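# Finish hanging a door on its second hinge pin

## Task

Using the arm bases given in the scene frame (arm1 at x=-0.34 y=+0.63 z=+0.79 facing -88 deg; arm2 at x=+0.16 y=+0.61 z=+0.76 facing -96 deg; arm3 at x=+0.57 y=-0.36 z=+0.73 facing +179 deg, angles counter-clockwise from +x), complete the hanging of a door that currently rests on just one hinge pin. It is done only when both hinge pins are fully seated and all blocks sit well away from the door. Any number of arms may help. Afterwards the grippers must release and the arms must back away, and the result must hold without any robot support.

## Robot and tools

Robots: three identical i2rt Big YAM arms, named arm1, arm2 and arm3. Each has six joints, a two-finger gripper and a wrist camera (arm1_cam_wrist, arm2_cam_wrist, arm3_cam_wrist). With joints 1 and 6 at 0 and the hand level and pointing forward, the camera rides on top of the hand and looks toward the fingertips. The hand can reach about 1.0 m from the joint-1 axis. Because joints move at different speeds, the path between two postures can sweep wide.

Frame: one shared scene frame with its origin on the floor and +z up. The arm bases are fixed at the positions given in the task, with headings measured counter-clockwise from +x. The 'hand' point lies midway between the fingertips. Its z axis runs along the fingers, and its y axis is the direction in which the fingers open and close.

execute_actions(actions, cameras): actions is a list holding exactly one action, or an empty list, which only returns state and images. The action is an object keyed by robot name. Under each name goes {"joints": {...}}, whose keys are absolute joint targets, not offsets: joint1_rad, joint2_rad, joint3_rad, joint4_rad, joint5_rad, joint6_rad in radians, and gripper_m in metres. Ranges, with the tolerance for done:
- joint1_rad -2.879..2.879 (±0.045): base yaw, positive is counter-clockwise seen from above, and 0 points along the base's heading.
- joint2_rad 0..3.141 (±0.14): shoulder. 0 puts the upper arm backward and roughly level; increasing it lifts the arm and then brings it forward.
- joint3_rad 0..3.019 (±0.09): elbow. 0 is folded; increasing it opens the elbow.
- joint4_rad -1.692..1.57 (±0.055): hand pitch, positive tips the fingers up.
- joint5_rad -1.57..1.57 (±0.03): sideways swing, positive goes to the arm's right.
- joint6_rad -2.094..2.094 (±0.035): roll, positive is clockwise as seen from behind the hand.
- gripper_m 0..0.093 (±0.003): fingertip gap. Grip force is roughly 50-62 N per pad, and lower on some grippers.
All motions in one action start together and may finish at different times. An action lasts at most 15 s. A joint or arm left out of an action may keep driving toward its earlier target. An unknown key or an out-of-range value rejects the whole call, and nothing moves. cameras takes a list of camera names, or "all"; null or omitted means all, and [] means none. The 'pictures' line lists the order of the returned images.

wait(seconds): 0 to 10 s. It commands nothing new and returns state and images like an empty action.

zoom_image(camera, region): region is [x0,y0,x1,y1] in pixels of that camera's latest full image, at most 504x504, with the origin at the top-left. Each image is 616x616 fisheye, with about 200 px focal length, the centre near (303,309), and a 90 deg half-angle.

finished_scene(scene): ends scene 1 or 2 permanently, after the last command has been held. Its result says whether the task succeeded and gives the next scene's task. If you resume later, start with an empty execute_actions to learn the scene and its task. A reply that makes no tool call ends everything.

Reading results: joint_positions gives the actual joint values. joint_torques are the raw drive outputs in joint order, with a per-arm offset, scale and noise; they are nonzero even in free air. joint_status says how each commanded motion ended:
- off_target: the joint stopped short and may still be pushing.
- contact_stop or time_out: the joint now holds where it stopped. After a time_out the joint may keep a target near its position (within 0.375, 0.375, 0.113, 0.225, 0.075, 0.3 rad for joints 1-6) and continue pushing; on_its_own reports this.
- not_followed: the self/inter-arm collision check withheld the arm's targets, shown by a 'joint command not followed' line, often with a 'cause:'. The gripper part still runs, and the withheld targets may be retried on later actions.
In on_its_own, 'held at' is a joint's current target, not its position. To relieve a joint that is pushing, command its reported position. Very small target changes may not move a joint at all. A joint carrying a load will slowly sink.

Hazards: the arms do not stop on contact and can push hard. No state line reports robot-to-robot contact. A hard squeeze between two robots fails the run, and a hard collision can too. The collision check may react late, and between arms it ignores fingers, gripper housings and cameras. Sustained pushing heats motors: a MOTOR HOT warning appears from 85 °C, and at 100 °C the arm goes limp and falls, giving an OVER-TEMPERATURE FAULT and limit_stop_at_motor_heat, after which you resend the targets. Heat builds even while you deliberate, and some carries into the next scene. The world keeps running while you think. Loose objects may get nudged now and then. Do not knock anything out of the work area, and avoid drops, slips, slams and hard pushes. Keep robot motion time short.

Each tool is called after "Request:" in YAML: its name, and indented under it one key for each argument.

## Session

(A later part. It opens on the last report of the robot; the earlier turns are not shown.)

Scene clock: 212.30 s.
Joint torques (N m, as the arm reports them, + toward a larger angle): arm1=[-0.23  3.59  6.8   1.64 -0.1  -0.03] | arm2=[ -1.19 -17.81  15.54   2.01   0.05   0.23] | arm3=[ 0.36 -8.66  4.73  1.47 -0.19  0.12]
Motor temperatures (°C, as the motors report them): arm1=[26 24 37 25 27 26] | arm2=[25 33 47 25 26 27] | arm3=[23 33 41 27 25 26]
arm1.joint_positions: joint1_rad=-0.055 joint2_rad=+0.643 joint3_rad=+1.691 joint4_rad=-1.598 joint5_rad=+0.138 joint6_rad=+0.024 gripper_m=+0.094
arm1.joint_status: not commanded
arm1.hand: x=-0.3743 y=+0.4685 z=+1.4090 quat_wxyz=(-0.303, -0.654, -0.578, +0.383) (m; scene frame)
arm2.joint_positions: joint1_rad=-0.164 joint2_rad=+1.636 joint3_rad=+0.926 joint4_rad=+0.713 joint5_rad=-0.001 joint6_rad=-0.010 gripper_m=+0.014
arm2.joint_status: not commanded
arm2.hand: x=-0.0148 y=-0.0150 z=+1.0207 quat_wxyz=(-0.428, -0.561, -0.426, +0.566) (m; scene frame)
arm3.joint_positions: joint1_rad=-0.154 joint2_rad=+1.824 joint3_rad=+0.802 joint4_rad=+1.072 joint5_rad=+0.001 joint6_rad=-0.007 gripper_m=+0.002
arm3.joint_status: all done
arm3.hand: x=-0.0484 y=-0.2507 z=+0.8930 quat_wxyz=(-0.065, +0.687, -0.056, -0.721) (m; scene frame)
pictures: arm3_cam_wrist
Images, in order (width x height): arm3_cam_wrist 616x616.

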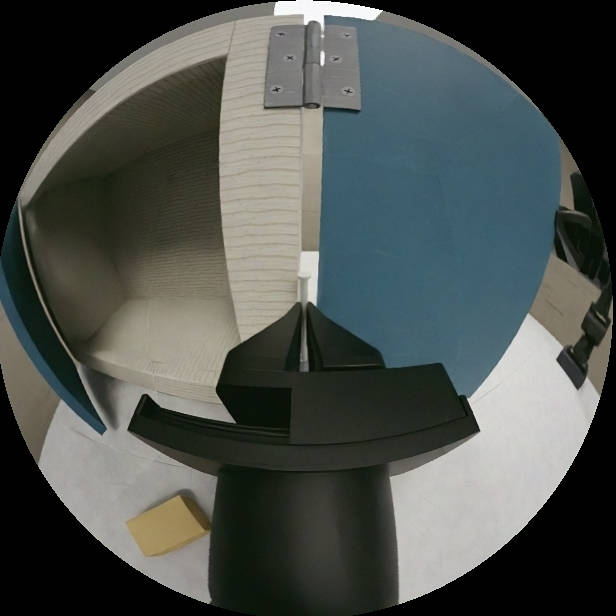

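Request:
execute_actions:
  actions:
    - {"arm3":{"joints":{"joint2_rad":1.80,"joint4_rad":1.03,"gripper_m":0.03}},"arm2":{"joints":{"joint2_rad":1.68,"joint3_rad":0.9,"joint4_rad":0.76}}}
  cameras: ["arm3_cam_wrist"]

Request:
zoom_image:
  camera: "arm3_cam_wrist"
  region: [225,240,385,400]

Scene clock: 218.80 s.
Joint torques (N m, as the arm reports them, + toward a larger angle): arm1=[-0.1   3.78  6.83  1.61 -0.09 -0.02] | arm2=[ -0.72 -10.66   7.64   2.37   0.06   0.24] | arm3=[  0.53 -13.72   5.83   1.48  -0.21   0.07]
Motor temperatures (°C, as the motors report them): arm1=[26 24 37 25 27 26] | arm2=[25 33 47 25 26 27] | arm3=[23 32 40 27 25 26]
arm1.joint_positions: joint1_rad=-0.055 joint2_rad=+0.643 joint3_rad=+1.691 joint4_rad=-1.598 joint5_rad=+0.138 joint6_rad=+0.024 gripper_m=+0.094
arm1.joint_status: not commanded
arm1.hand: x=-0.3743 y=+0.4685 z=+1.4090 quat_wxyz=(-0.303, -0.654, -0.578, +0.383) (m; scene frame)
arm2.joint_positions: joint1_rad=-0.164 joint2_rad=+1.651 joint3_rad=+0.920 joint4_rad=+0.744 joint5_rad=-0.001 joint6_rad=-0.010 gripper_m=+0.014
arm2.joint_status: all done
arm2.hand: x=-0.0148 y=-0.0152 z=+1.0159 quat_wxyz=(-0.430, -0.558, -0.424, +0.568) (m; scene frame)
arm3.joint_positions: joint1_rad=-0.154 joint2_rad=+1.824 joint3_rad=+0.787 joint4_rad=+1.040 joint5_rad=+0.001 joint6_rad=-0.007 gripper_m=+0.030
arm3.joint_status: all done
arm3.hand: x=-0.0438 y=-0.2514 z=+0.8787 quat_wxyz=(-0.063, +0.704, -0.058, -0.705) (m; scene frame)
pictures: arm3_cam_wrist
Images, in order (width x height): arm3_cam_wrist 616x616.

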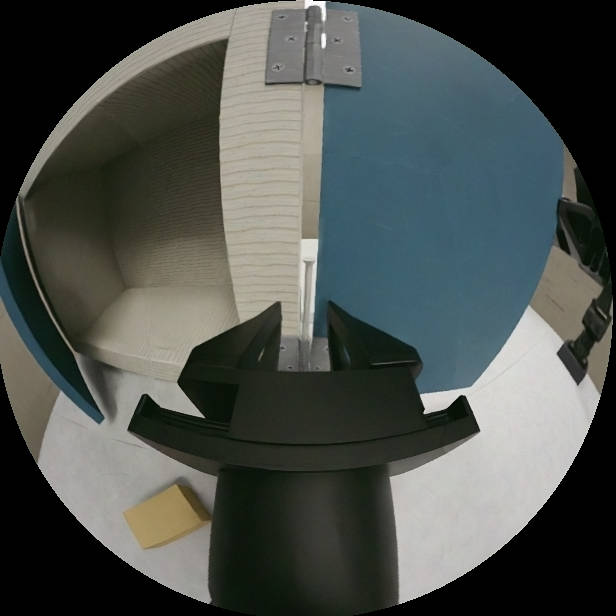

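Region (225, 240, 385, 400) of arm3_cam_wrist's 616x616 image, scaled by 3.150, with more detail than that image has.

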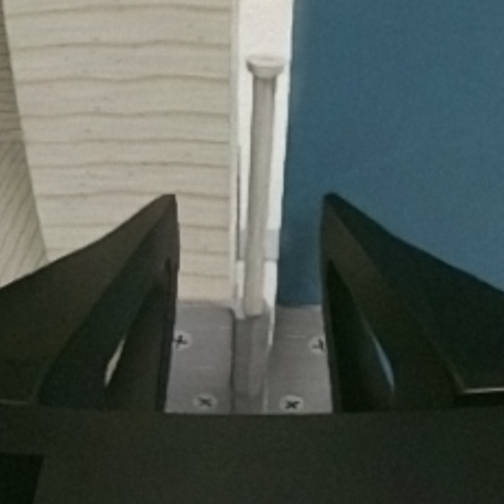

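Request:
execute_actions:
  actions:
    - {"arm3":{"joints":{"joint2_rad":1.65,"joint3_rad":0.90,"joint4_rad":0.80,"gripper_m":0.04}}}
  cameras: []

Request:
execute_actions:
  actions:
    - {"arm3":{"joints":{"joint1_rad":-0.15,"gripper_m":0}}}
  cameras: ["arm3_cam_wrist"]

Scene clock: 226.13 s.
Joint torques (N m, as the arm reports them, + toward a larger angle): arm1=[-0.3   3.75  6.81  1.59 -0.09 -0.02] | arm2=[ -0.92 -10.6    7.62   2.32   0.     0.24] | arm3=[  0.31 -11.4   12.81   1.26  -0.21   0.07]
Motor temperatures (°C, as the motors report them): arm1=[26 24 37 25 27 26] | arm2=[25 33 44 25 26 27] | arm3=[23 33 40 27 25 26]
arm1.joint_positions: joint1_rad=-0.055 joint2_rad=+0.643 joint3_rad=+1.691 joint4_rad=-1.598 joint5_rad=+0.138 joint6_rad=+0.024 gripper_m=+0.094
arm1.joint_status: not commanded
arm1.hand: x=-0.3743 y=+0.4685 z=+1.4090 quat_wxyz=(-0.303, -0.654, -0.578, +0.383) (m; scene frame)
arm2.joint_positions: joint1_rad=-0.164 joint2_rad=+1.651 joint3_rad=+0.920 joint4_rad=+0.744 joint5_rad=+0.000 joint6_rad=-0.010 gripper_m=+0.014
arm2.joint_status: not commanded
arm2.hand: x=-0.0150 y=-0.0152 z=+1.0157 quat_wxyz=(-0.430, -0.559, -0.424, +0.569) (m; scene frame)
arm3.joint_positions: joint1_rad=-0.154 joint2_rad=+1.653 joint3_rad=+0.838 joint4_rad=+0.816 joint5_rad=+0.002 joint6_rad=-0.004 gripper_m=+0.040
arm3.joint_status: all done
arm3.hand: x=-0.0496 y=-0.2504 z=+0.9517 quat_wxyz=(-0.062, +0.704, -0.059, -0.705) (m; scene frame)
pictures: none
No camera images: the call's "cameras" was empty. Leave "cameras" out to get every camera's image.

Scene clock: 226.70 s.
Joint torques (N m, as the arm reports them, + toward a larger angle): arm1=[-0.22  3.5   6.81  1.65 -0.1  -0.03] | arm2=[ -1.04 -10.46   7.51   2.53   0.02   0.22] | arm3=[  0.45 -11.8   12.55   1.37  -0.02   0.07]
Motor temperatures (°C, as the motors report them): arm1=[26 24 37 25 27 26] | arm2=[25 33 44 25 26 27] | arm3=[23 33 41 27 25 26]
arm1.joint_positions: joint1_rad=-0.055 joint2_rad=+0.643 joint3_rad=+1.691 joint4_rad=-1.598 joint5_rad=+0.138 joint6_rad=+0.024 gripper_m=+0.094
arm1.joint_status: not commanded
arm1.hand: x=-0.3743 y=+0.4685 z=+1.4090 quat_wxyz=(-0.303, -0.654, -0.578, +0.383) (m; scene frame)
arm2.joint_positions: joint1_rad=-0.164 joint2_rad=+1.651 joint3_rad=+0.920 joint4_rad=+0.744 joint5_rad=+0.000 joint6_rad=-0.010 gripper_m=+0.014
arm2.joint_status: not commanded
arm2.hand: x=-0.0150 y=-0.0152 z=+1.0157 quat_wxyz=(-0.430, -0.559, -0.424, +0.569) (m; scene frame)
arm3.joint_positions: joint1_rad=-0.153 joint2_rad=+1.653 joint3_rad=+0.841 joint4_rad=+0.810 joint5_rad=-0.002 joint6_rad=-0.004 gripper_m=+0.000
arm3.joint_status: all done
arm3.hand: x=-0.0507 y=-0.2518 z=+0.9519 quat_wxyz=(-0.060, +0.705, -0.057, -0.704) (m; scene frame)
pictures: arm3_cam_wrist
Images, in order (width x height): arm3_cam_wrist 616x616.

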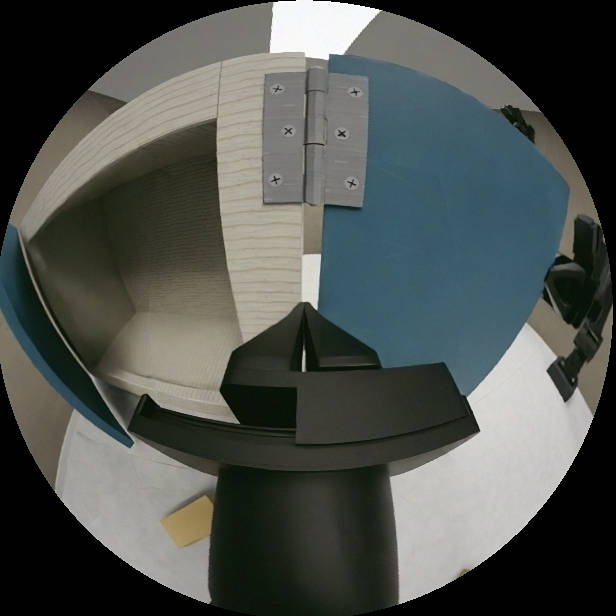

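Request:
execute_actions:
  actions:
    - {"arm3":{"joints":{"joint1_rad":-0.178,"joint2_rad":1.715,"joint3_rad":0.83,"joint4_rad":0.88}}}
  cameras: ["arm3_cam_wrist"]

Request:
zoom_image:
  camera: "arm3_cam_wrist"
  region: [225,240,385,400]

Scene clock: 233.73 s.
Joint torques (N m, as the arm reports them, + toward a larger angle): arm1=[-0.17  3.69  6.75  1.61 -0.09 -0.03] | arm2=[ -0.95 -10.79   7.52   2.48   0.     0.21] | arm3=[ -1.1  -10.86   6.97   2.49   0.03   0.09]
Motor temperatures (°C, as the motors report them): arm1=[26 24 37 25 27 26] | arm2=[25 32 42 25 26 27] | arm3=[23 33 43 27 25 26]
arm1.joint_positions: joint1_rad=-0.055 joint2_rad=+0.643 joint3_rad=+1.691 joint4_rad=-1.598 joint5_rad=+0.138 joint6_rad=+0.024 gripper_m=+0.094
arm1.joint_status: not commanded
arm1.hand: x=-0.3743 y=+0.4685 z=+1.4090 quat_wxyz=(-0.303, -0.654, -0.578, +0.383) (m; scene frame)
arm2.joint_positions: joint1_rad=-0.164 joint2_rad=+1.651 joint3_rad=+0.920 joint4_rad=+0.744 joint5_rad=+0.000 joint6_rad=-0.010 gripper_m=+0.014
arm2.joint_status: not commanded
arm2.hand: x=-0.0150 y=-0.0152 z=+1.0157 quat_wxyz=(-0.430, -0.559, -0.424, +0.569) (m; scene frame)
arm3.joint_positions: joint1_rad=-0.161 joint2_rad=+1.703 joint3_rad=+0.832 joint4_rad=+0.863 joint5_rad=-0.004 joint6_rad=-0.004 gripper_m=+0.000
arm3.joint_status: all done
arm3.hand: x=-0.0515 y=-0.2467 z=+0.9296 quat_wxyz=(-0.062, +0.707, -0.060, -0.702) (m; scene frame)
pictures: arm3_cam_wrist
Images, in order (width x height): arm3_cam_wrist 616x616.

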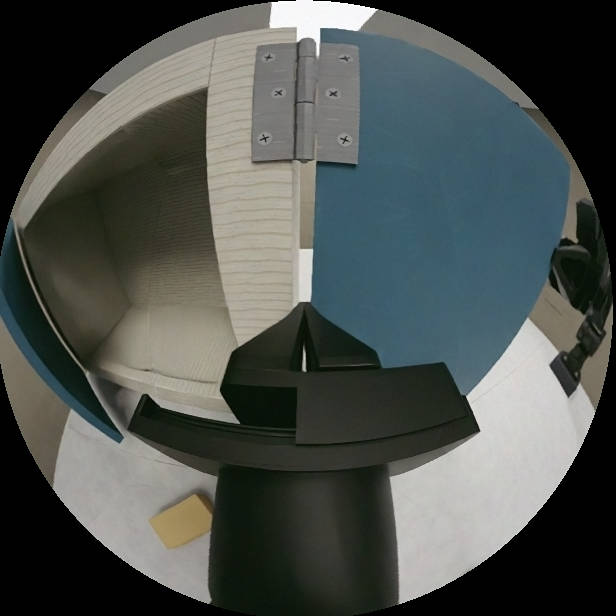

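Region (225, 240, 385, 400) of arm3_cam_wrist's 616x616 image, scaled by 3.150, with more detail than that image has.

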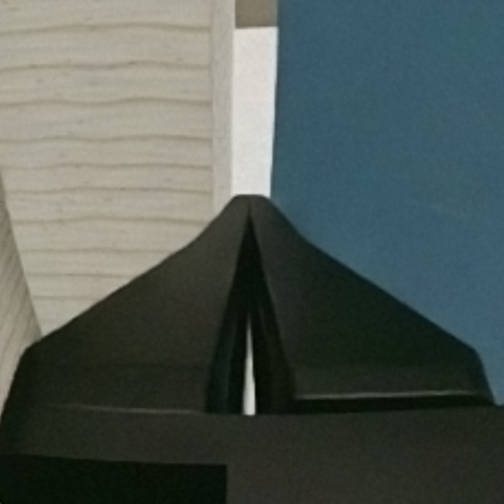

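Request:
execute_actions:
  actions:
    - {"arm3":{"joints":{"joint2_rad":1.79,"joint3_rad":0.82,"joint4_rad":0.97}}}
  cameras: []

Request:
execute_actions:
  actions:
    - {"arm3":{"joints":{"joint2_rad":1.86,"joint3_rad":0.81,"joint4_rad":1.05}}}
  cameras: ["arm3_cam_wrist"]

Scene clock: 237.97 s.
Joint torques (N m, as the arm reports them, + toward a larger angle): arm1=[-0.13  3.59  6.78  1.62 -0.09 -0.03] | arm2=[ -1.16 -11.     7.54   2.39   0.     0.25] | arm3=[-1.06 -9.22  6.2   1.92  0.08  0.08]
Motor temperatures (°C, as the motors report them): arm1=[26 24 37 25 27 26] | arm2=[25 32 42 25 26 27] | arm3=[23 33 43 27 25 26]
arm1.joint_positions: joint1_rad=-0.055 joint2_rad=+0.643 joint3_rad=+1.691 joint4_rad=-1.598 joint5_rad=+0.138 joint6_rad=+0.024 gripper_m=+0.094
arm1.joint_status: not commanded
arm1.hand: x=-0.3743 y=+0.4685 z=+1.4090 quat_wxyz=(-0.303, -0.654, -0.578, +0.383) (m; scene frame)
arm2.joint_positions: joint1_rad=-0.164 joint2_rad=+1.651 joint3_rad=+0.920 joint4_rad=+0.744 joint5_rad=+0.000 joint6_rad=-0.010 gripper_m=+0.014
arm2.joint_status: not commanded
arm2.hand: x=-0.0150 y=-0.0152 z=+1.0157 quat_wxyz=(-0.430, -0.559, -0.424, +0.569) (m; scene frame)
arm3.joint_positions: joint1_rad=-0.161 joint2_rad=+1.754 joint3_rad=+0.828 joint4_rad=+0.966 joint5_rad=-0.005 joint6_rad=-0.004 gripper_m=+0.000
arm3.joint_status: all done
arm3.hand: x=-0.0532 y=-0.2466 z=+0.9221 quat_wxyz=(-0.064, +0.690, -0.058, -0.719) (m; scene frame)
pictures: none
No camera images: the call's "cameras" was empty. Leave "cameras" out to get every camera's image.

Scene clock: 238.67 s.
Joint torques (N m, as the arm reports them, + toward a larger angle): arm1=[-0.19  3.56  6.78  1.58 -0.08 -0.02] | arm2=[ -1.21 -10.7    7.53   2.4    0.     0.28] | arm3=[-1.62 -7.28  5.04  0.91  0.07  0.09]
Motor temperatures (°C, as the motors report them): arm1=[26 24 37 25 27 26] | arm2=[25 32 42 25 26 27] | arm3=[23 33 42 27 25 26]
arm1.joint_positions: joint1_rad=-0.055 joint2_rad=+0.643 joint3_rad=+1.691 joint4_rad=-1.598 joint5_rad=+0.138 joint6_rad=+0.024 gripper_m=+0.094
arm1.joint_status: not commanded
arm1.hand: x=-0.3743 y=+0.4685 z=+1.4090 quat_wxyz=(-0.303, -0.654, -0.578, +0.383) (m; scene frame)
arm2.joint_positions: joint1_rad=-0.164 joint2_rad=+1.651 joint3_rad=+0.920 joint4_rad=+0.744 joint5_rad=+0.000 joint6_rad=-0.010 gripper_m=+0.014
arm2.joint_status: not commanded
arm2.hand: x=-0.0150 y=-0.0152 z=+1.0157 quat_wxyz=(-0.430, -0.559, -0.424, +0.569) (m; scene frame)
arm3.joint_positions: joint1_rad=-0.161 joint2_rad=+1.797 joint3_rad=+0.826 joint4_rad=+1.073 joint5_rad=-0.006 joint6_rad=-0.004 gripper_m=+0.000
arm3.joint_status: all done
arm3.hand: x=-0.0536 y=-0.2466 z=+0.9212 quat_wxyz=(-0.065, +0.668, -0.055, -0.740) (m; scene frame)
pictures: arm3_cam_wrist
Images, in order (width x height): arm3_cam_wrist 616x616.

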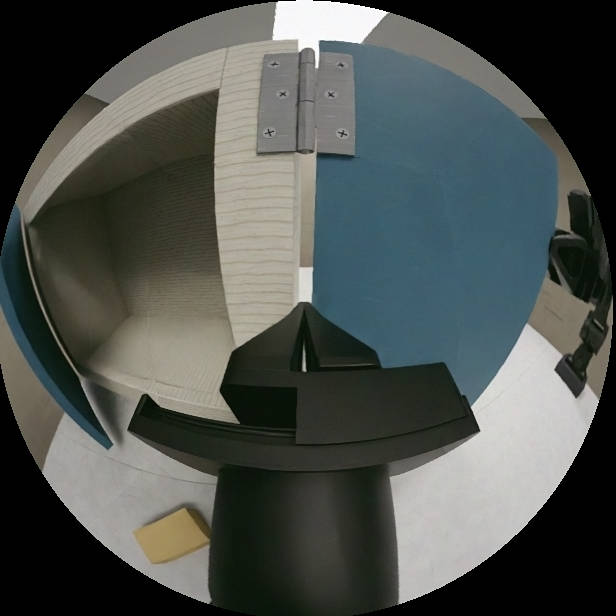

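Request:
execute_actions:
  actions:
    - {"arm3":{"joints":{"joint2_rad":1.81,"joint4_rad":0.99}},"arm2":{"joints":{"joint2_rad":1.62,"joint3_rad":0.95,"joint4_rad":0.74}}}
  cameras: []

Request:
execute_actions:
  actions:
    - {"arm2":{"joints":{"joint2_rad":1.58,"joint3_rad":0.99,"joint4_rad":0.72}}}
  cameras: []

Scene clock: 246.20 s.
Joint torques (N m, as the arm reports them, + toward a larger angle): arm1=[-0.32  3.6   6.8   1.66 -0.07 -0.02] | arm2=[ -0.88 -15.11  11.64   1.72   0.     0.23] | arm3=[ -1.19 -10.04   5.2    0.23   0.1    0.09]
Motor temperatures (°C, as the motors report them): arm1=[26 24 37 25 27 26] | arm2=[25 32 41 25 26 27] | arm3=[23 32 41 27 25 26]
arm1.joint_positions: joint1_rad=-0.055 joint2_rad=+0.643 joint3_rad=+1.691 joint4_rad=-1.598 joint5_rad=+0.138 joint6_rad=+0.024 gripper_m=+0.094
arm1.joint_status: not commanded
arm1.hand: x=-0.3743 y=+0.4685 z=+1.4090 quat_wxyz=(-0.303, -0.654, -0.578, +0.383) (m; scene frame)
arm2.joint_positions: joint1_rad=-0.164 joint2_rad=+1.650 joint3_rad=+0.920 joint4_rad=+0.744 joint5_rad=+0.000 joint6_rad=-0.010 gripper_m=+0.014
arm2.joint_status: all done
arm2.hand: x=-0.0150 y=-0.0151 z=+1.0164 quat_wxyz=(-0.430, -0.558, -0.424, +0.569) (m; scene frame)
arm3.joint_positions: joint1_rad=-0.161 joint2_rad=+1.782 joint3_rad=+0.826 joint4_rad=+1.034 joint5_rad=-0.006 joint6_rad=-0.004 gripper_m=+0.000
arm3.joint_status: all done
arm3.hand: x=-0.0536 y=-0.2466 z=+0.9207 quat_wxyz=(-0.065, +0.676, -0.056, -0.732) (m; scene frame)
pictures: none
No camera images: the call's "cameras" was empty. Leave "cameras" out to get every camera's image.

Scene clock: 246.77 s.
Joint torques (N m, as the arm reports them, + toward a larger angle): arm1=[-0.23  3.58  6.78  1.66 -0.09 -0.02] | arm2=[ -1.05 -17.35  14.66   1.88   0.02   0.22] | arm3=[-0.98 -9.88  5.21  0.12  0.09  0.07]
Motor temperatures (°C, as the motors report them): arm1=[26 24 37 25 27 26] | arm2=[25 32 41 25 26 27] | arm3=[23 32 41 27 25 26]
arm1.joint_positions: joint1_rad=-0.055 joint2_rad=+0.643 joint3_rad=+1.691 joint4_rad=-1.598 joint5_rad=+0.138 joint6_rad=+0.024 gripper_m=+0.094
arm1.joint_status: not commanded
arm1.hand: x=-0.3743 y=+0.4685 z=+1.4090 quat_wxyz=(-0.303, -0.654, -0.578, +0.383) (m; scene frame)
arm2.joint_positions: joint1_rad=-0.164 joint2_rad=+1.641 joint3_rad=+0.924 joint4_rad=+0.719 joint5_rad=+0.000 joint6_rad=-0.010 gripper_m=+0.014
arm2.joint_status: all done
arm2.hand: x=-0.0150 y=-0.0152 z=+1.0183 quat_wxyz=(-0.428, -0.561, -0.426, +0.566) (m; scene frame)
arm3.joint_positions: joint1_rad=-0.161 joint2_rad=+1.782 joint3_rad=+0.826 joint4_rad=+1.034 joint5_rad=-0.006 joint6_rad=-0.004 gripper_m=+0.000
arm3.joint_status: not commanded
arm3.hand: x=-0.0536 y=-0.2466 z=+0.9207 quat_wxyz=(-0.065, +0.676, -0.056, -0.732) (m; scene frame)
pictures: none
No camera images: the call's "cameras" was empty. Leave "cameras" out to get every camera's image.

Request:
execute_actions:
  actions:
    - {"arm2":{"joints":{"joint2_rad":1.70,"joint3_rad":0.88,"joint4_rad":0.76}}}
  cameras: []

Request:
execute_actions:
  actions:
    - {"arm2":{"joints":{"joint2_rad":1.73,"joint3_rad":0.86,"joint4_rad":0.74}}}

Scene clock: 254.50 s.
Joint torques (N m, as the arm reports them, + toward a larger angle): arm1=[-0.19  3.59  6.77  1.64 -0.09 -0.02] | arm2=[-1.07 -9.72  6.17  1.74  0.02  0.24] | arm3=[-1.16 -9.86  5.33  0.17  0.09  0.08]
Motor temperatures (°C, as the motors report them): arm1=[26 24 37 25 27 26] | arm2=[25 32 43 25 26 27] | arm3=[23 32 40 27 25 26]
arm1.joint_positions: joint1_rad=-0.055 joint2_rad=+0.643 joint3_rad=+1.691 joint4_rad=-1.598 joint5_rad=+0.138 joint6_rad=+0.024 gripper_m=+0.094
arm1.joint_status: not commanded
arm1.hand: x=-0.3743 y=+0.4685 z=+1.4090 quat_wxyz=(-0.303, -0.654, -0.578, +0.383) (m; scene frame)
arm2.joint_positions: joint1_rad=-0.164 joint2_rad=+1.656 joint3_rad=+0.917 joint4_rad=+0.759 joint5_rad=+0.000 joint6_rad=-0.010 gripper_m=+0.014
arm2.joint_status: all done
arm2.hand: x=-0.0149 y=-0.0150 z=+1.0147 quat_wxyz=(-0.432, -0.557, -0.422, +0.571) (m; scene frame)
arm3.joint_positions: joint1_rad=-0.161 joint2_rad=+1.782 joint3_rad=+0.826 joint4_rad=+1.034 joint5_rad=-0.006 joint6_rad=-0.004 gripper_m=+0.000
arm3.joint_status: not commanded
arm3.hand: x=-0.0536 y=-0.2466 z=+0.9207 quat_wxyz=(-0.065, +0.676, -0.056, -0.732) (m; scene frame)
pictures: none
No camera images: the call's "cameras" was empty. Leave "cameras" out to get every camera's image.

Scene clock: 255.00 s.
Joint torques (N m, as the arm reports them, + toward a larger angle): arm1=[-0.14  3.49  6.75  1.64 -0.08 -0.03] | arm2=[-1.24 -7.26  4.63  0.87  0.03  0.23] | arm3=[-0.88 -9.71  5.21  0.11  0.1   0.08]
Motor temperatures (°C, as the motors report them): arm1=[26 24 37 25 27 26] | arm2=[25 32 43 25 26 27] | arm3=[23 32 40 27 25 26]
arm1.joint_positions: joint1_rad=-0.055 joint2_rad=+0.643 joint3_rad=+1.691 joint4_rad=-1.598 joint5_rad=+0.138 joint6_rad=+0.024 gripper_m=+0.094
arm1.joint_status: not commanded
arm1.hand: x=-0.3743 y=+0.4685 z=+1.4090 quat_wxyz=(-0.303, -0.654, -0.578, +0.383) (m; scene frame)
arm2.joint_positions: joint1_rad=-0.164 joint2_rad=+1.660 joint3_rad=+0.915 joint4_rad=+0.765 joint5_rad=+0.000 joint6_rad=-0.010 gripper_m=+0.014
arm2.joint_status: all done
arm2.hand: x=-0.0149 y=-0.0149 z=+1.0129 quat_wxyz=(-0.432, -0.557, -0.422, +0.571) (m; scene frame)
arm3.joint_positions: joint1_rad=-0.161 joint2_rad=+1.782 joint3_rad=+0.826 joint4_rad=+1.034 joint5_rad=-0.006 joint6_rad=-0.004 gripper_m=+0.000
arm3.joint_status: not commanded
arm3.hand: x=-0.0536 y=-0.2466 z=+0.9207 quat_wxyz=(-0.065, +0.676, -0.056, -0.732) (m; scene frame)
pictures: arm1_cam_wrist, arm2_cam_wrist, arm3_cam_wrist
Images, in order (width x height): arm1_cam_wrist 616x616, arm2_cam_wrist 616x616, arm3_cam_wrist 616x616.

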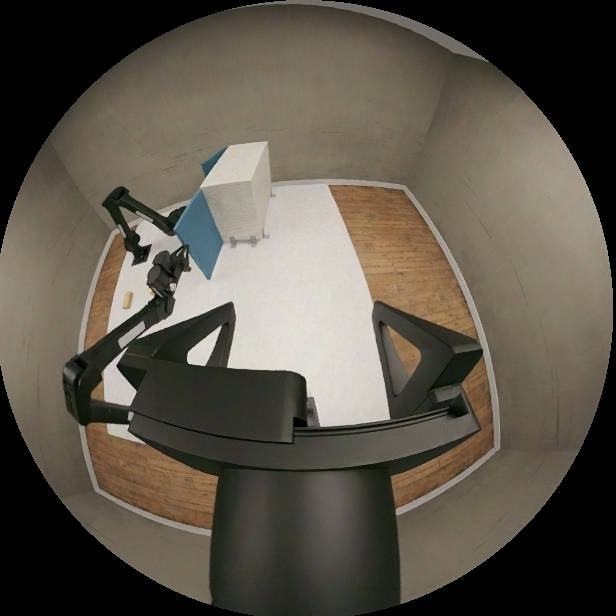

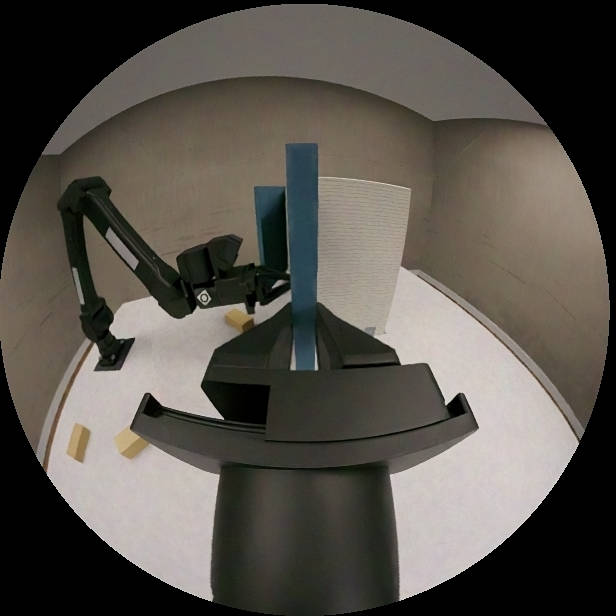

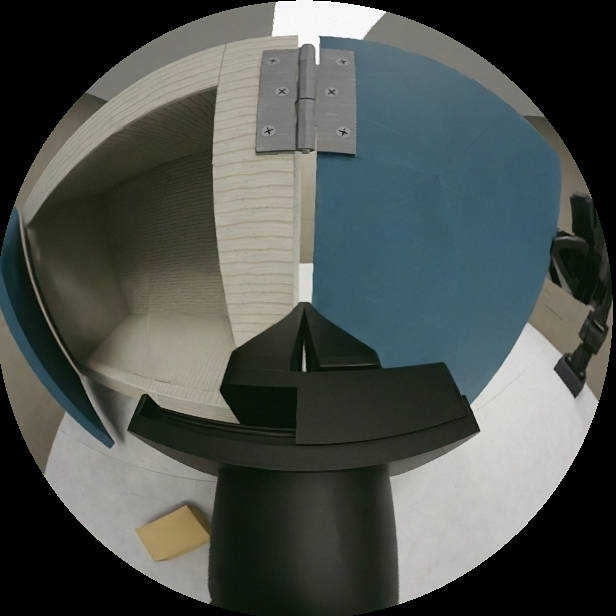

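Request:
execute_actions:
  actions:
    - {"arm3":{"joints":{"joint2_rad":1.66,"joint3_rad":0.83,"joint4_rad":0.85}},"arm2":{"joints":{"joint2_rad":1.68,"joint3_rad":0.9,"joint4_rad":0.76}}}
  cameras: []

Request:
execute_actions:
  actions:
    - {"arm3":{"joints":{"joint2_rad":1.6,"joint3_rad":0.62,"joint4_rad":0.95,"gripper_m":0.093}}}
  cameras: []

Request:
execute_actions:
  actions:
    - {"arm3":{"joints":{"joint2_rad":1.74,"joint3_rad":0.6,"joint4_rad":1.12}}}
  cameras: ["arm3_cam_wrist"]

Request:
zoom_image:
  camera: "arm3_cam_wrist"
  region: [230,200,390,360]

Scene clock: 270.90 s.
Joint torques (N m, as the arm reports them, + toward a larger angle): arm1=[-0.32  3.52  6.79  1.62 -0.09 -0.02] | arm2=[ -1.23 -11.45   8.04   1.47  -0.02   0.22] | arm3=[ -1.21 -12.61   7.73   1.42  -0.01   0.08]
Motor temperatures (°C, as the motors report them): arm1=[26 24 37 25 27 26] | arm2=[25 31 40 25 26 27] | arm3=[23 32 40 27 25 26]
arm1.joint_positions: joint1_rad=-0.055 joint2_rad=+0.643 joint3_rad=+1.691 joint4_rad=-1.598 joint5_rad=+0.138 joint6_rad=+0.024 gripper_m=+0.094
arm1.joint_status: not commanded
arm1.hand: x=-0.3743 y=+0.4685 z=+1.4090 quat_wxyz=(-0.303, -0.654, -0.578, +0.383) (m; scene frame)
arm2.joint_positions: joint1_rad=-0.164 joint2_rad=+1.660 joint3_rad=+0.915 joint4_rad=+0.768 joint5_rad=+0.000 joint6_rad=-0.010 gripper_m=+0.014
arm2.joint_status: all done
arm2.hand: x=-0.0149 y=-0.0149 z=+1.0137 quat_wxyz=(-0.432, -0.556, -0.422, +0.572) (m; scene frame)
arm3.joint_positions: joint1_rad=-0.163 joint2_rad=+1.670 joint3_rad=+0.826 joint4_rad=+0.860 joint5_rad=-0.004 joint6_rad=-0.004 gripper_m=+0.000
arm3.joint_status: all done
arm3.hand: x=-0.0469 y=-0.2460 z=+0.9458 quat_wxyz=(-0.064, +0.699, -0.060, -0.710) (m; scene frame)
pictures: none
No camera images: the call's "cameras" was empty. Leave "cameras" out to get every camera's image.

Scene clock: 271.80 s.
Joint torques (N m, as the arm reports them, + toward a larger angle): arm1=[-0.29  3.6   6.77  1.58 -0.09 -0.02] | arm2=[ -1.25 -11.67   7.88   1.55   0.01   0.26] | arm3=[ -1.33 -10.11   6.78   2.47  -0.01   0.06]
Motor temperatures (°C, as the motors report them): arm1=[26 24 37 25 27 26] | arm2=[25 31 40 25 26 27] | arm3=[23 33 40 27 25 26]
arm1.joint_positions: joint1_rad=-0.055 joint2_rad=+0.643 joint3_rad=+1.691 joint4_rad=-1.598 joint5_rad=+0.138 joint6_rad=+0.024 gripper_m=+0.094
arm1.joint_status: not commanded
arm1.hand: x=-0.3743 y=+0.4685 z=+1.4090 quat_wxyz=(-0.303, -0.654, -0.578, +0.383) (m; scene frame)
arm2.joint_positions: joint1_rad=-0.164 joint2_rad=+1.660 joint3_rad=+0.915 joint4_rad=+0.768 joint5_rad=+0.000 joint6_rad=-0.010 gripper_m=+0.014
arm2.joint_status: not commanded
arm2.hand: x=-0.0149 y=-0.0149 z=+1.0137 quat_wxyz=(-0.432, -0.556, -0.422, +0.572) (m; scene frame)
arm3.joint_positions: joint1_rad=-0.163 joint2_rad=+1.606 joint3_rad=+0.616 joint4_rad=+0.930 joint5_rad=-0.004 joint6_rad=-0.004 gripper_m=+0.093
arm3.joint_status: all done
arm3.hand: x=+0.0206 y=-0.2582 z=+0.8992 quat_wxyz=(-0.062, +0.725, -0.062, -0.683) (m; scene frame)
pictures: none
No camera images: the call's "cameras" was empty. Leave "cameras" out to get every camera's image.

Scene clock: 272.73 s.
Joint torques (N m, as the arm reports them, + toward a larger angle): arm1=[-0.24  3.63  6.79  1.63 -0.09 -0.03] | arm2=[ -0.98 -11.41   7.89   1.35  -0.01   0.23] | arm3=[ -0.77 -10.22   5.22   2.65   0.01   0.12]
Motor temperatures (°C, as the motors report them): arm1=[26 24 37 25 27 26] | arm2=[25 31 40 25 26 27] | arm3=[23 33 40 27 25 26]
arm1.joint_positions: joint1_rad=-0.055 joint2_rad=+0.643 joint3_rad=+1.691 joint4_rad=-1.598 joint5_rad=+0.138 joint6_rad=+0.024 gripper_m=+0.094
arm1.joint_status: not commanded
arm1.hand: x=-0.3743 y=+0.4685 z=+1.4090 quat_wxyz=(-0.303, -0.654, -0.578, +0.383) (m; scene frame)
arm2.joint_positions: joint1_rad=-0.164 joint2_rad=+1.660 joint3_rad=+0.915 joint4_rad=+0.768 joint5_rad=+0.000 joint6_rad=-0.010 gripper_m=+0.014
arm2.joint_status: not commanded
arm2.hand: x=-0.0149 y=-0.0149 z=+1.0137 quat_wxyz=(-0.432, -0.556, -0.422, +0.572) (m; scene frame)
arm3.joint_positions: joint1_rad=-0.163 joint2_rad=+1.741 joint3_rad=+0.600 joint4_rad=+1.098 joint5_rad=-0.004 joint6_rad=-0.004 gripper_m=+0.093
arm3.joint_status: all done
arm3.hand: x=+0.0211 y=-0.2582 z=+0.8614 quat_wxyz=(-0.062, +0.719, -0.062, -0.689) (m; scene frame)
pictures: arm3_cam_wrist
Images, in order (width x height): arm3_cam_wrist 616x616.

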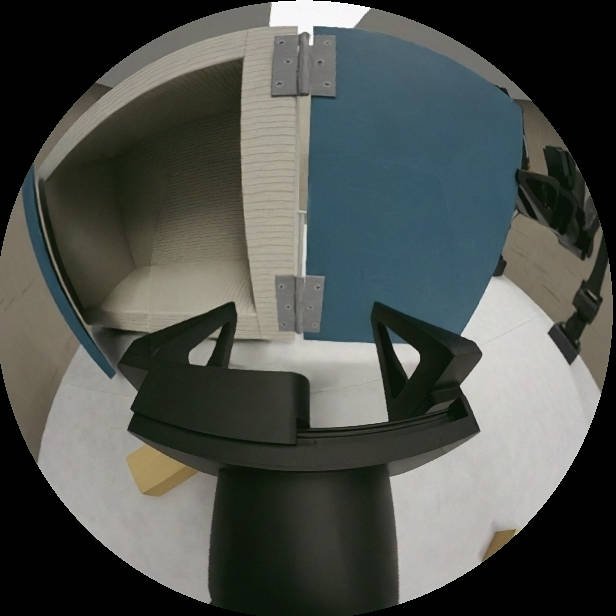

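Region (230, 200, 390, 360) of arm3_cam_wrist's 616x616 image, scaled by 3.150, with more detail than that image has.

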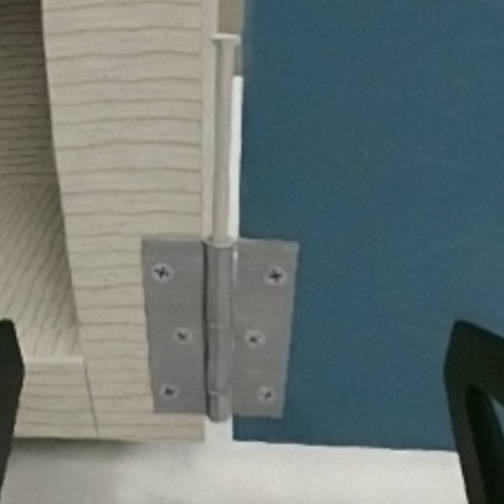

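Request:
execute_actions:
  actions:
    - {"arm3":{"joints":{"joint2_rad":1.55,"joint3_rad":0.68,"joint4_rad":0.87,"gripper_m":0}}}
  cameras: []

Request:
execute_actions:
  actions:
    - {"arm3":{"joints":{"joint2_rad":1.65,"joint3_rad":0.90,"joint4_rad":0.80}}}
  cameras: []

Request:
execute_actions:
  actions:
    - {"arm3":{"joints":{"joint2_rad":1.78,"joint3_rad":0.81,"joint4_rad":0.95}},"arm2":{"joints":{"joint6_rad":-0.08}}}
  cameras: ["arm3_cam_wrist"]

Scene clock: 285.40 s.
Joint torques (N m, as the arm reports them, + toward a larger angle): arm1=[-0.07  3.52  6.74  1.63 -0.1  -0.02] | arm2=[ -1.18 -11.75   7.99   1.46  -0.01   0.22] | arm3=[-1.2  -8.81  9.53  1.37  0.    0.06]
Motor temperatures (°C, as the motors report them): arm1=[26 24 37 25 27 26] | arm2=[25 31 40 25 26 27] | arm3=[23 33 40 27 25 26]
arm1.joint_positions: joint1_rad=-0.055 joint2_rad=+0.643 joint3_rad=+1.691 joint4_rad=-1.598 joint5_rad=+0.138 joint6_rad=+0.024 gripper_m=+0.094
arm1.joint_status: not commanded
arm1.hand: x=-0.3743 y=+0.4685 z=+1.4090 quat_wxyz=(-0.303, -0.654, -0.578, +0.383) (m; scene frame)
arm2.joint_positions: joint1_rad=-0.164 joint2_rad=+1.660 joint3_rad=+0.915 joint4_rad=+0.768 joint5_rad=+0.000 joint6_rad=-0.010 gripper_m=+0.014
arm2.joint_status: not commanded
arm2.hand: x=-0.0149 y=-0.0149 z=+1.0137 quat_wxyz=(-0.432, -0.556, -0.422, +0.572) (m; scene frame)
arm3.joint_positions: joint1_rad=-0.163 joint2_rad=+1.542 joint3_rad=+0.651 joint4_rad=+0.880 joint5_rad=-0.004 joint6_rad=-0.004 gripper_m=+0.000
arm3.joint_status: all done
arm3.hand: x=+0.0139 y=-0.2570 z=+0.9384 quat_wxyz=(-0.063, +0.708, -0.061, -0.701) (m; scene frame)
pictures: none
No camera images: the call's "cameras" was empty. Leave "cameras" out to get every camera's image.

Scene clock: 286.37 s.
Joint torques (N m, as the arm reports them, + toward a larger angle): arm1=[-0.01  3.5   6.77  1.63 -0.09 -0.02] | arm2=[ -1.09 -11.59   7.83   1.46  -0.01   0.2 ] | arm3=[ -1.07 -11.54  12.4    1.59  -0.01   0.08]
Motor temperatures (°C, as the motors report them): arm1=[26 24 37 25 27 26] | arm2=[25 31 40 25 26 27] | arm3=[23 33 40 27 25 26]
arm1.joint_positions: joint1_rad=-0.055 joint2_rad=+0.643 joint3_rad=+1.691 joint4_rad=-1.598 joint5_rad=+0.138 joint6_rad=+0.024 gripper_m=+0.094
arm1.joint_status: not commanded
arm1.hand: x=-0.3743 y=+0.4685 z=+1.4090 quat_wxyz=(-0.303, -0.654, -0.578, +0.383) (m; scene frame)
arm2.joint_positions: joint1_rad=-0.164 joint2_rad=+1.660 joint3_rad=+0.915 joint4_rad=+0.769 joint5_rad=+0.000 joint6_rad=-0.010 gripper_m=+0.014
arm2.joint_status: not commanded
arm2.hand: x=-0.0149 y=-0.0149 z=+1.0139 quat_wxyz=(-0.432, -0.555, -0.421, +0.572) (m; scene frame)
arm3.joint_positions: joint1_rad=-0.163 joint2_rad=+1.651 joint3_rad=+0.844 joint4_rad=+0.802 joint5_rad=-0.003 joint6_rad=-0.004 gripper_m=+0.000
arm3.joint_status: all done
arm3.hand: x=-0.0501 y=-0.2454 z=+0.9524 quat_wxyz=(-0.064, +0.706, -0.061, -0.703) (m; scene frame)
pictures: none
No camera images: the call's "cameras" was empty. Leave "cameras" out to get every camera's image.

Scene clock: 287.17 s.
Joint torques (N m, as the arm reports them, + toward a larger angle): arm1=[-0.28  3.62  6.79  1.67 -0.09 -0.02] | arm2=[ -1.04 -11.42   7.88   1.55   0.    -0.31] | arm3=[-0.71 -8.65  6.13  1.71 -0.03  0.09]
Motor temperatures (°C, as the motors report them): arm1=[26 24 37 25 27 26] | arm2=[25 31 40 25 26 27] | arm3=[23 33 40 27 25 26]
arm1.joint_positions: joint1_rad=-0.055 joint2_rad=+0.643 joint3_rad=+1.691 joint4_rad=-1.598 joint5_rad=+0.138 joint6_rad=+0.024 gripper_m=+0.094
arm1.joint_status: not commanded
arm1.hand: x=-0.3743 y=+0.4685 z=+1.4090 quat_wxyz=(-0.303, -0.654, -0.578, +0.383) (m; scene frame)
arm2.joint_positions: joint1_rad=-0.164 joint2_rad=+1.660 joint3_rad=+0.915 joint4_rad=+0.769 joint5_rad=+0.000 joint6_rad=-0.045 gripper_m=+0.014
arm2.joint_status: all done
arm2.hand: x=-0.0149 y=-0.0149 z=+1.0139 quat_wxyz=(-0.422, -0.548, -0.431, +0.579) (m; scene frame)
arm3.joint_positions: joint1_rad=-0.163 joint2_rad=+1.742 joint3_rad=+0.819 joint4_rad=+0.951 joint5_rad=-0.003 joint6_rad=-0.003 gripper_m=+0.000
arm3.joint_status: all done
arm3.hand: x=-0.0495 y=-0.2453 z=+0.9212 quat_wxyz=(-0.065, +0.695, -0.060, -0.714) (m; scene frame)
pictures: arm3_cam_wrist
Images, in order (width x height): arm3_cam_wrist 616x616.

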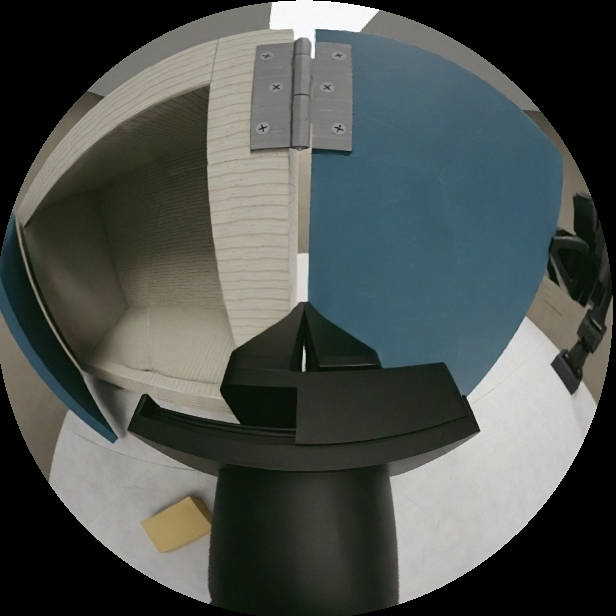

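Request:
execute_actions:
  actions:
    - {"arm2":{"joints":{"joint6_rad":-0.14}},"arm3":{"joints":{"joint2_rad":1.80,"joint4_rad":0.97}}}
  cameras: []

Request:
execute_actions:
  actions:
    - {"arm2":{"joints":{"joint6_rad":0.1}}}
  cameras: []

Scene clock: 293.87 s.
Joint torques (N m, as the arm reports them, + toward a larger angle): arm1=[-0.23  3.73  6.8   1.67 -0.09 -0.02] | arm2=[ -1.36 -11.23   7.96   1.4   -0.01  -0.68] | arm3=[-1.09 -8.09  6.15  1.52 -0.04  0.08]
Motor temperatures (°C, as the motors report them): arm1=[26 24 37 25 27 26] | arm2=[25 31 40 25 26 27] | arm3=[23 32 40 27 25 26]
arm1.joint_positions: joint1_rad=-0.055 joint2_rad=+0.643 joint3_rad=+1.691 joint4_rad=-1.598 joint5_rad=+0.138 joint6_rad=+0.024 gripper_m=+0.094
arm1.joint_status: not commanded
arm1.hand: x=-0.3743 y=+0.4685 z=+1.4090 quat_wxyz=(-0.303, -0.654, -0.578, +0.383) (m; scene frame)
arm2.joint_positions: joint1_rad=-0.164 joint2_rad=+1.660 joint3_rad=+0.915 joint4_rad=+0.769 joint5_rad=+0.000 joint6_rad=-0.075 gripper_m=+0.014
arm2.joint_status: joint6_rad time_out (moved -0.030 of -0.095)
arm2.on_its_own: joint6_rad reads -0.075 and still pushes toward -0.140 since a time_out
arm2.hand: x=-0.0149 y=-0.0149 z=+1.0139 quat_wxyz=(-0.414, -0.541, -0.439, +0.586) (m; scene frame)
arm3.joint_positions: joint1_rad=-0.163 joint2_rad=+1.752 joint3_rad=+0.817 joint4_rad=+0.976 joint5_rad=-0.003 joint6_rad=-0.003 gripper_m=+0.000
arm3.joint_status: all done
arm3.hand: x=-0.0496 y=-0.2453 z=+0.9208 quat_wxyz=(-0.065, +0.689, -0.060, -0.719) (m; scene frame)
pictures: none
No camera images: the call's "cameras" was empty. Leave "cameras" out to get every camera's image.

not run: a stop came earlier in this reply.

Request:
execute_actions:
  actions:
    - {"arm2":{"joints":{"joint6_rad":0.06}}}
  cameras: []

Scene clock: 297.83 s.
Joint torques (N m, as the arm reports them, + toward a larger angle): arm1=[-0.24  3.59  6.78  1.64 -0.08 -0.02] | arm2=[ -0.99 -11.48   7.98   1.5    0.01   0.7 ] | arm3=[-1.33 -8.11  6.15  1.44 -0.03  0.07]
Motor temperatures (°C, as the motors report them): arm1=[26 24 37 25 27 26] | arm2=[25 31 40 25 26 27] | arm3=[23 32 40 27 25 26]
arm1.joint_positions: joint1_rad=-0.055 joint2_rad=+0.643 joint3_rad=+1.691 joint4_rad=-1.598 joint5_rad=+0.138 joint6_rad=+0.024 gripper_m=+0.094
arm1.joint_status: not commanded
arm1.hand: x=-0.3743 y=+0.4685 z=+1.4090 quat_wxyz=(-0.303, -0.654, -0.578, +0.383) (m; scene frame)
arm2.joint_positions: joint1_rad=-0.164 joint2_rad=+1.660 joint3_rad=+0.915 joint4_rad=+0.769 joint5_rad=+0.000 joint6_rad=+0.013 gripper_m=+0.014
arm2.joint_status: joint6_rad time_out (moved +0.088 of +0.135)
arm2.on_its_own: joint6_rad reads +0.013 and still pushes toward +0.060 since a time_out
arm2.hand: x=-0.0149 y=-0.0149 z=+1.0139 quat_wxyz=(-0.439, -0.560, -0.415, +0.567) (m; scene frame)
arm3.joint_positions: joint1_rad=-0.163 joint2_rad=+1.752 joint3_rad=+0.817 joint4_rad=+0.976 joint5_rad=-0.003 joint6_rad=-0.003 gripper_m=+0.000
arm3.joint_status: not commanded
arm3.hand: x=-0.0496 y=-0.2453 z=+0.9208 quat_wxyz=(-0.065, +0.689, -0.060, -0.719) (m; scene frame)
pictures: none
No camera images: the call's "cameras" was empty. Leave "cameras" out to get every camera's image.

Request:
execute_actions:
  actions:
    - {"arm2":{"joints":{"joint6_rad":0,"gripper_m":0.05}}}

Scene clock: 301.23 s.
Joint torques (N m, as the arm reports them, + toward a larger angle): arm1=[-0.12  3.57  6.76  1.6  -0.09 -0.01] | arm2=[ -1.11 -11.52   8.76   1.47  -0.01   0.01] | arm3=[-1.12 -8.48  6.02  1.45 -0.06  0.08]
Motor temperatures (°C, as the motors report them): arm1=[26 24 37 25 27 26] | arm2=[25 31 40 25 26 27] | arm3=[23 32 40 27 25 26]
arm1.joint_positions: joint1_rad=-0.055 joint2_rad=+0.643 joint3_rad=+1.691 joint4_rad=-1.598 joint5_rad=+0.138 joint6_rad=+0.024 gripper_m=+0.094
arm1.joint_status: not commanded
arm1.hand: x=-0.3743 y=+0.4685 z=+1.4090 quat_wxyz=(-0.303, -0.654, -0.578, +0.383) (m; scene frame)
arm2.joint_positions: joint1_rad=-0.164 joint2_rad=+1.662 joint3_rad=+0.902 joint4_rad=+0.769 joint5_rad=+0.000 joint6_rad=+0.009 gripper_m=+0.050
arm2.joint_status: all done
arm2.hand: x=-0.0140 y=-0.0120 z=+1.0054 quat_wxyz=(-0.435, -0.564, -0.419, +0.563) (m; scene frame)
arm3.joint_positions: joint1_rad=-0.163 joint2_rad=+1.752 joint3_rad=+0.817 joint4_rad=+0.976 joint5_rad=-0.003 joint6_rad=-0.003 gripper_m=+0.000
arm3.joint_status: not commanded
arm3.hand: x=-0.0496 y=-0.2453 z=+0.9205 quat_wxyz=(-0.065, +0.690, -0.060, -0.719) (m; scene frame)
pictures: arm1_cam_wrist, arm2_cam_wrist, arm3_cam_wrist
Images, in order (width x height): arm1_cam_wrist 616x616, arm2_cam_wrist 616x616, arm3_cam_wrist 616x616.

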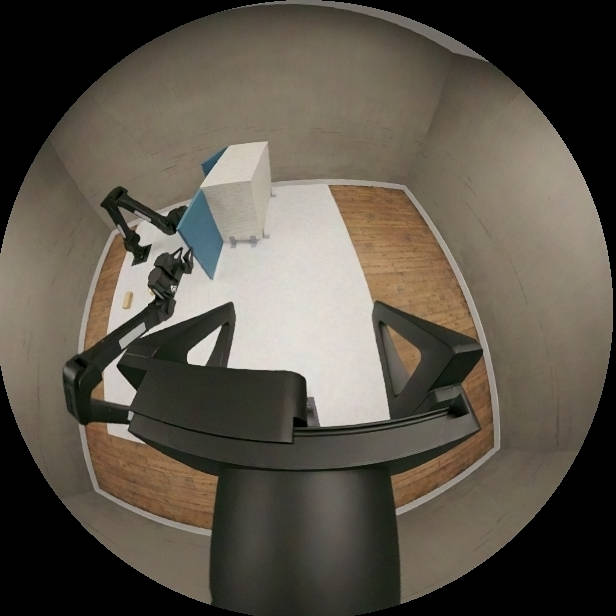

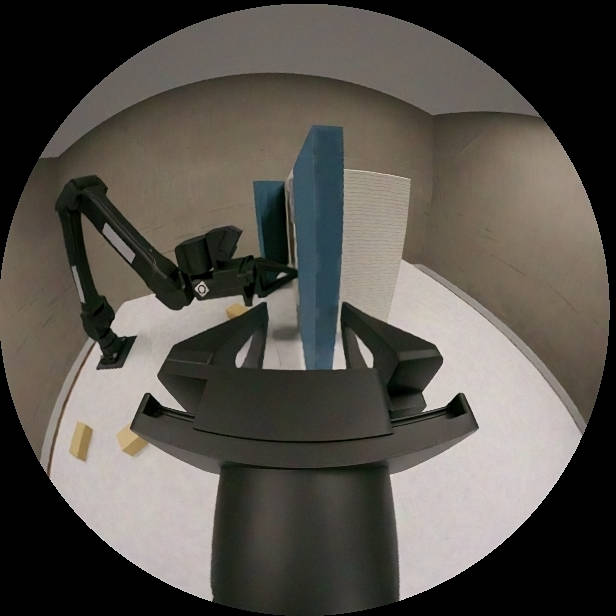

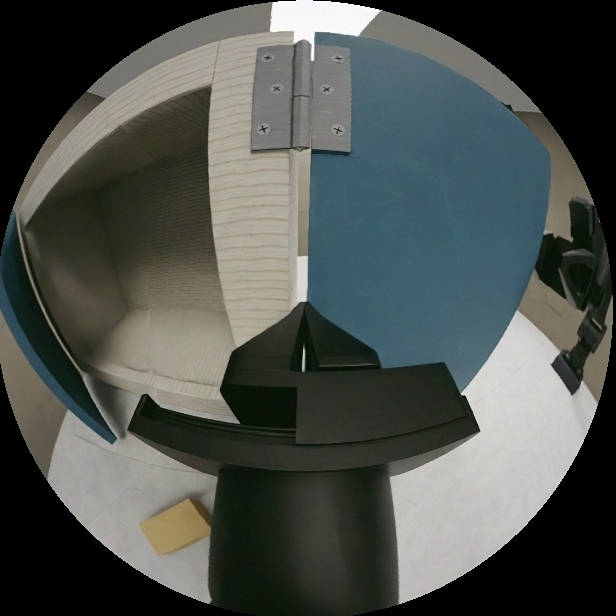

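Request:
execute_actions:
  actions:
    - {"arm2":{"joints":{"joint1_rad":-0.205,"joint2_rad":1.69,"joint3_rad":0.95,"joint4_rad":0.74}}}
  cameras: ["arm2_cam_wrist"]

Request:
execute_actions:
  actions:
    - {"arm2":{"joints":{"gripper_m":0}}}
  cameras: ["arm2_cam_wrist"]

Scene clock: 310.13 s.
Joint torques (N m, as the arm reports them, + toward a larger angle): arm1=[-0.13  3.58  6.81  1.61 -0.09 -0.01] | arm2=[ -0.23 -11.45  12.98   1.02   0.02   0.  ] | arm3=[-1.1  -7.93  6.16  1.53 -0.05  0.07]
Motor temperatures (°C, as the motors report them): arm1=[26 24 37 25 27 26] | arm2=[25 31 41 25 26 27] | arm3=[23 32 40 27 25 26]
arm1.joint_positions: joint1_rad=-0.055 joint2_rad=+0.643 joint3_rad=+1.691 joint4_rad=-1.598 joint5_rad=+0.138 joint6_rad=+0.024 gripper_m=+0.094
arm1.joint_status: not commanded
arm1.hand: x=-0.3743 y=+0.4685 z=+1.4090 quat_wxyz=(-0.303, -0.654, -0.578, +0.383) (m; scene frame)
arm2.joint_positions: joint1_rad=-0.201 joint2_rad=+1.670 joint3_rad=+0.902 joint4_rad=+0.760 joint5_rad=+0.000 joint6_rad=+0.009 gripper_m=+0.050
arm2.joint_status: all done
arm2.hand: x=-0.0371 y=-0.0059 z=+0.9986 quat_wxyz=(-0.421, -0.576, -0.412, +0.567) (m; scene frame)
arm3.joint_positions: joint1_rad=-0.163 joint2_rad=+1.752 joint3_rad=+0.817 joint4_rad=+0.977 joint5_rad=-0.003 joint6_rad=-0.003 gripper_m=+0.000
arm3.joint_status: not commanded
arm3.hand: x=-0.0496 y=-0.2453 z=+0.9205 quat_wxyz=(-0.065, +0.689, -0.060, -0.719) (m; scene frame)
pictures: arm2_cam_wrist
Images, in order (width x height): arm2_cam_wrist 616x616.

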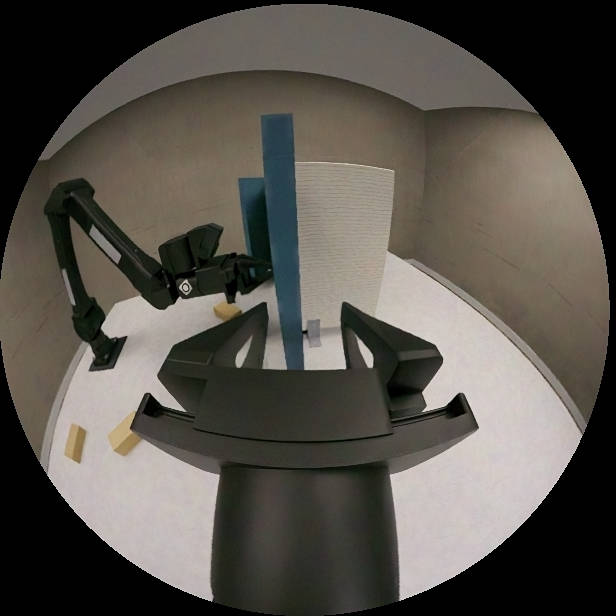

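Scene clock: 310.73 s.
Joint torques (N m, as the arm reports them, + toward a larger angle): arm1=[-0.12  3.64  6.81  1.64 -0.09 -0.03] | arm2=[ -0.88 -11.69  12.94   1.02   0.     0.05] | arm3=[-1.05 -8.41  6.19  1.53 -0.04  0.08]
Motor temperatures (°C, as the motors report them): arm1=[26 24 37 25 27 26] | arm2=[25 31 41 25 26 27] | arm3=[23 32 40 27 25 26]
arm1.joint_positions: joint1_rad=-0.055 joint2_rad=+0.643 joint3_rad=+1.691 joint4_rad=-1.598 joint5_rad=+0.138 joint6_rad=+0.024 gripper_m=+0.094
arm1.joint_status: not commanded
arm1.hand: x=-0.3743 y=+0.4685 z=+1.4090 quat_wxyz=(-0.303, -0.654, -0.578, +0.383) (m; scene frame)
arm2.joint_positions: joint1_rad=-0.202 joint2_rad=+1.671 joint3_rad=+0.903 joint4_rad=+0.759 joint5_rad=+0.000 joint6_rad=+0.004 gripper_m=+0.012
arm2.joint_status: gripper_m off_target (ended at +0.012, target +0.000)
arm2.hand: x=-0.0376 y=-0.0062 z=+0.9984 quat_wxyz=(-0.419, -0.575, -0.414, +0.568) (m; scene frame)
arm3.joint_positions: joint1_rad=-0.163 joint2_rad=+1.753 joint3_rad=+0.817 joint4_rad=+0.978 joint5_rad=-0.003 joint6_rad=-0.003 gripper_m=+0.000
arm3.joint_status: not commanded
arm3.hand: x=-0.0497 y=-0.2453 z=+0.9204 quat_wxyz=(-0.065, +0.689, -0.060, -0.719) (m; scene frame)
pictures: arm2_cam_wrist
Images, in order (width x height): arm2_cam_wrist 616x616.

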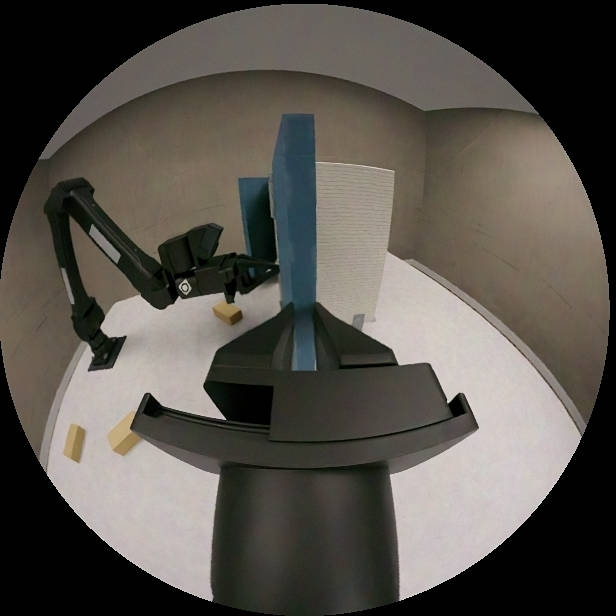

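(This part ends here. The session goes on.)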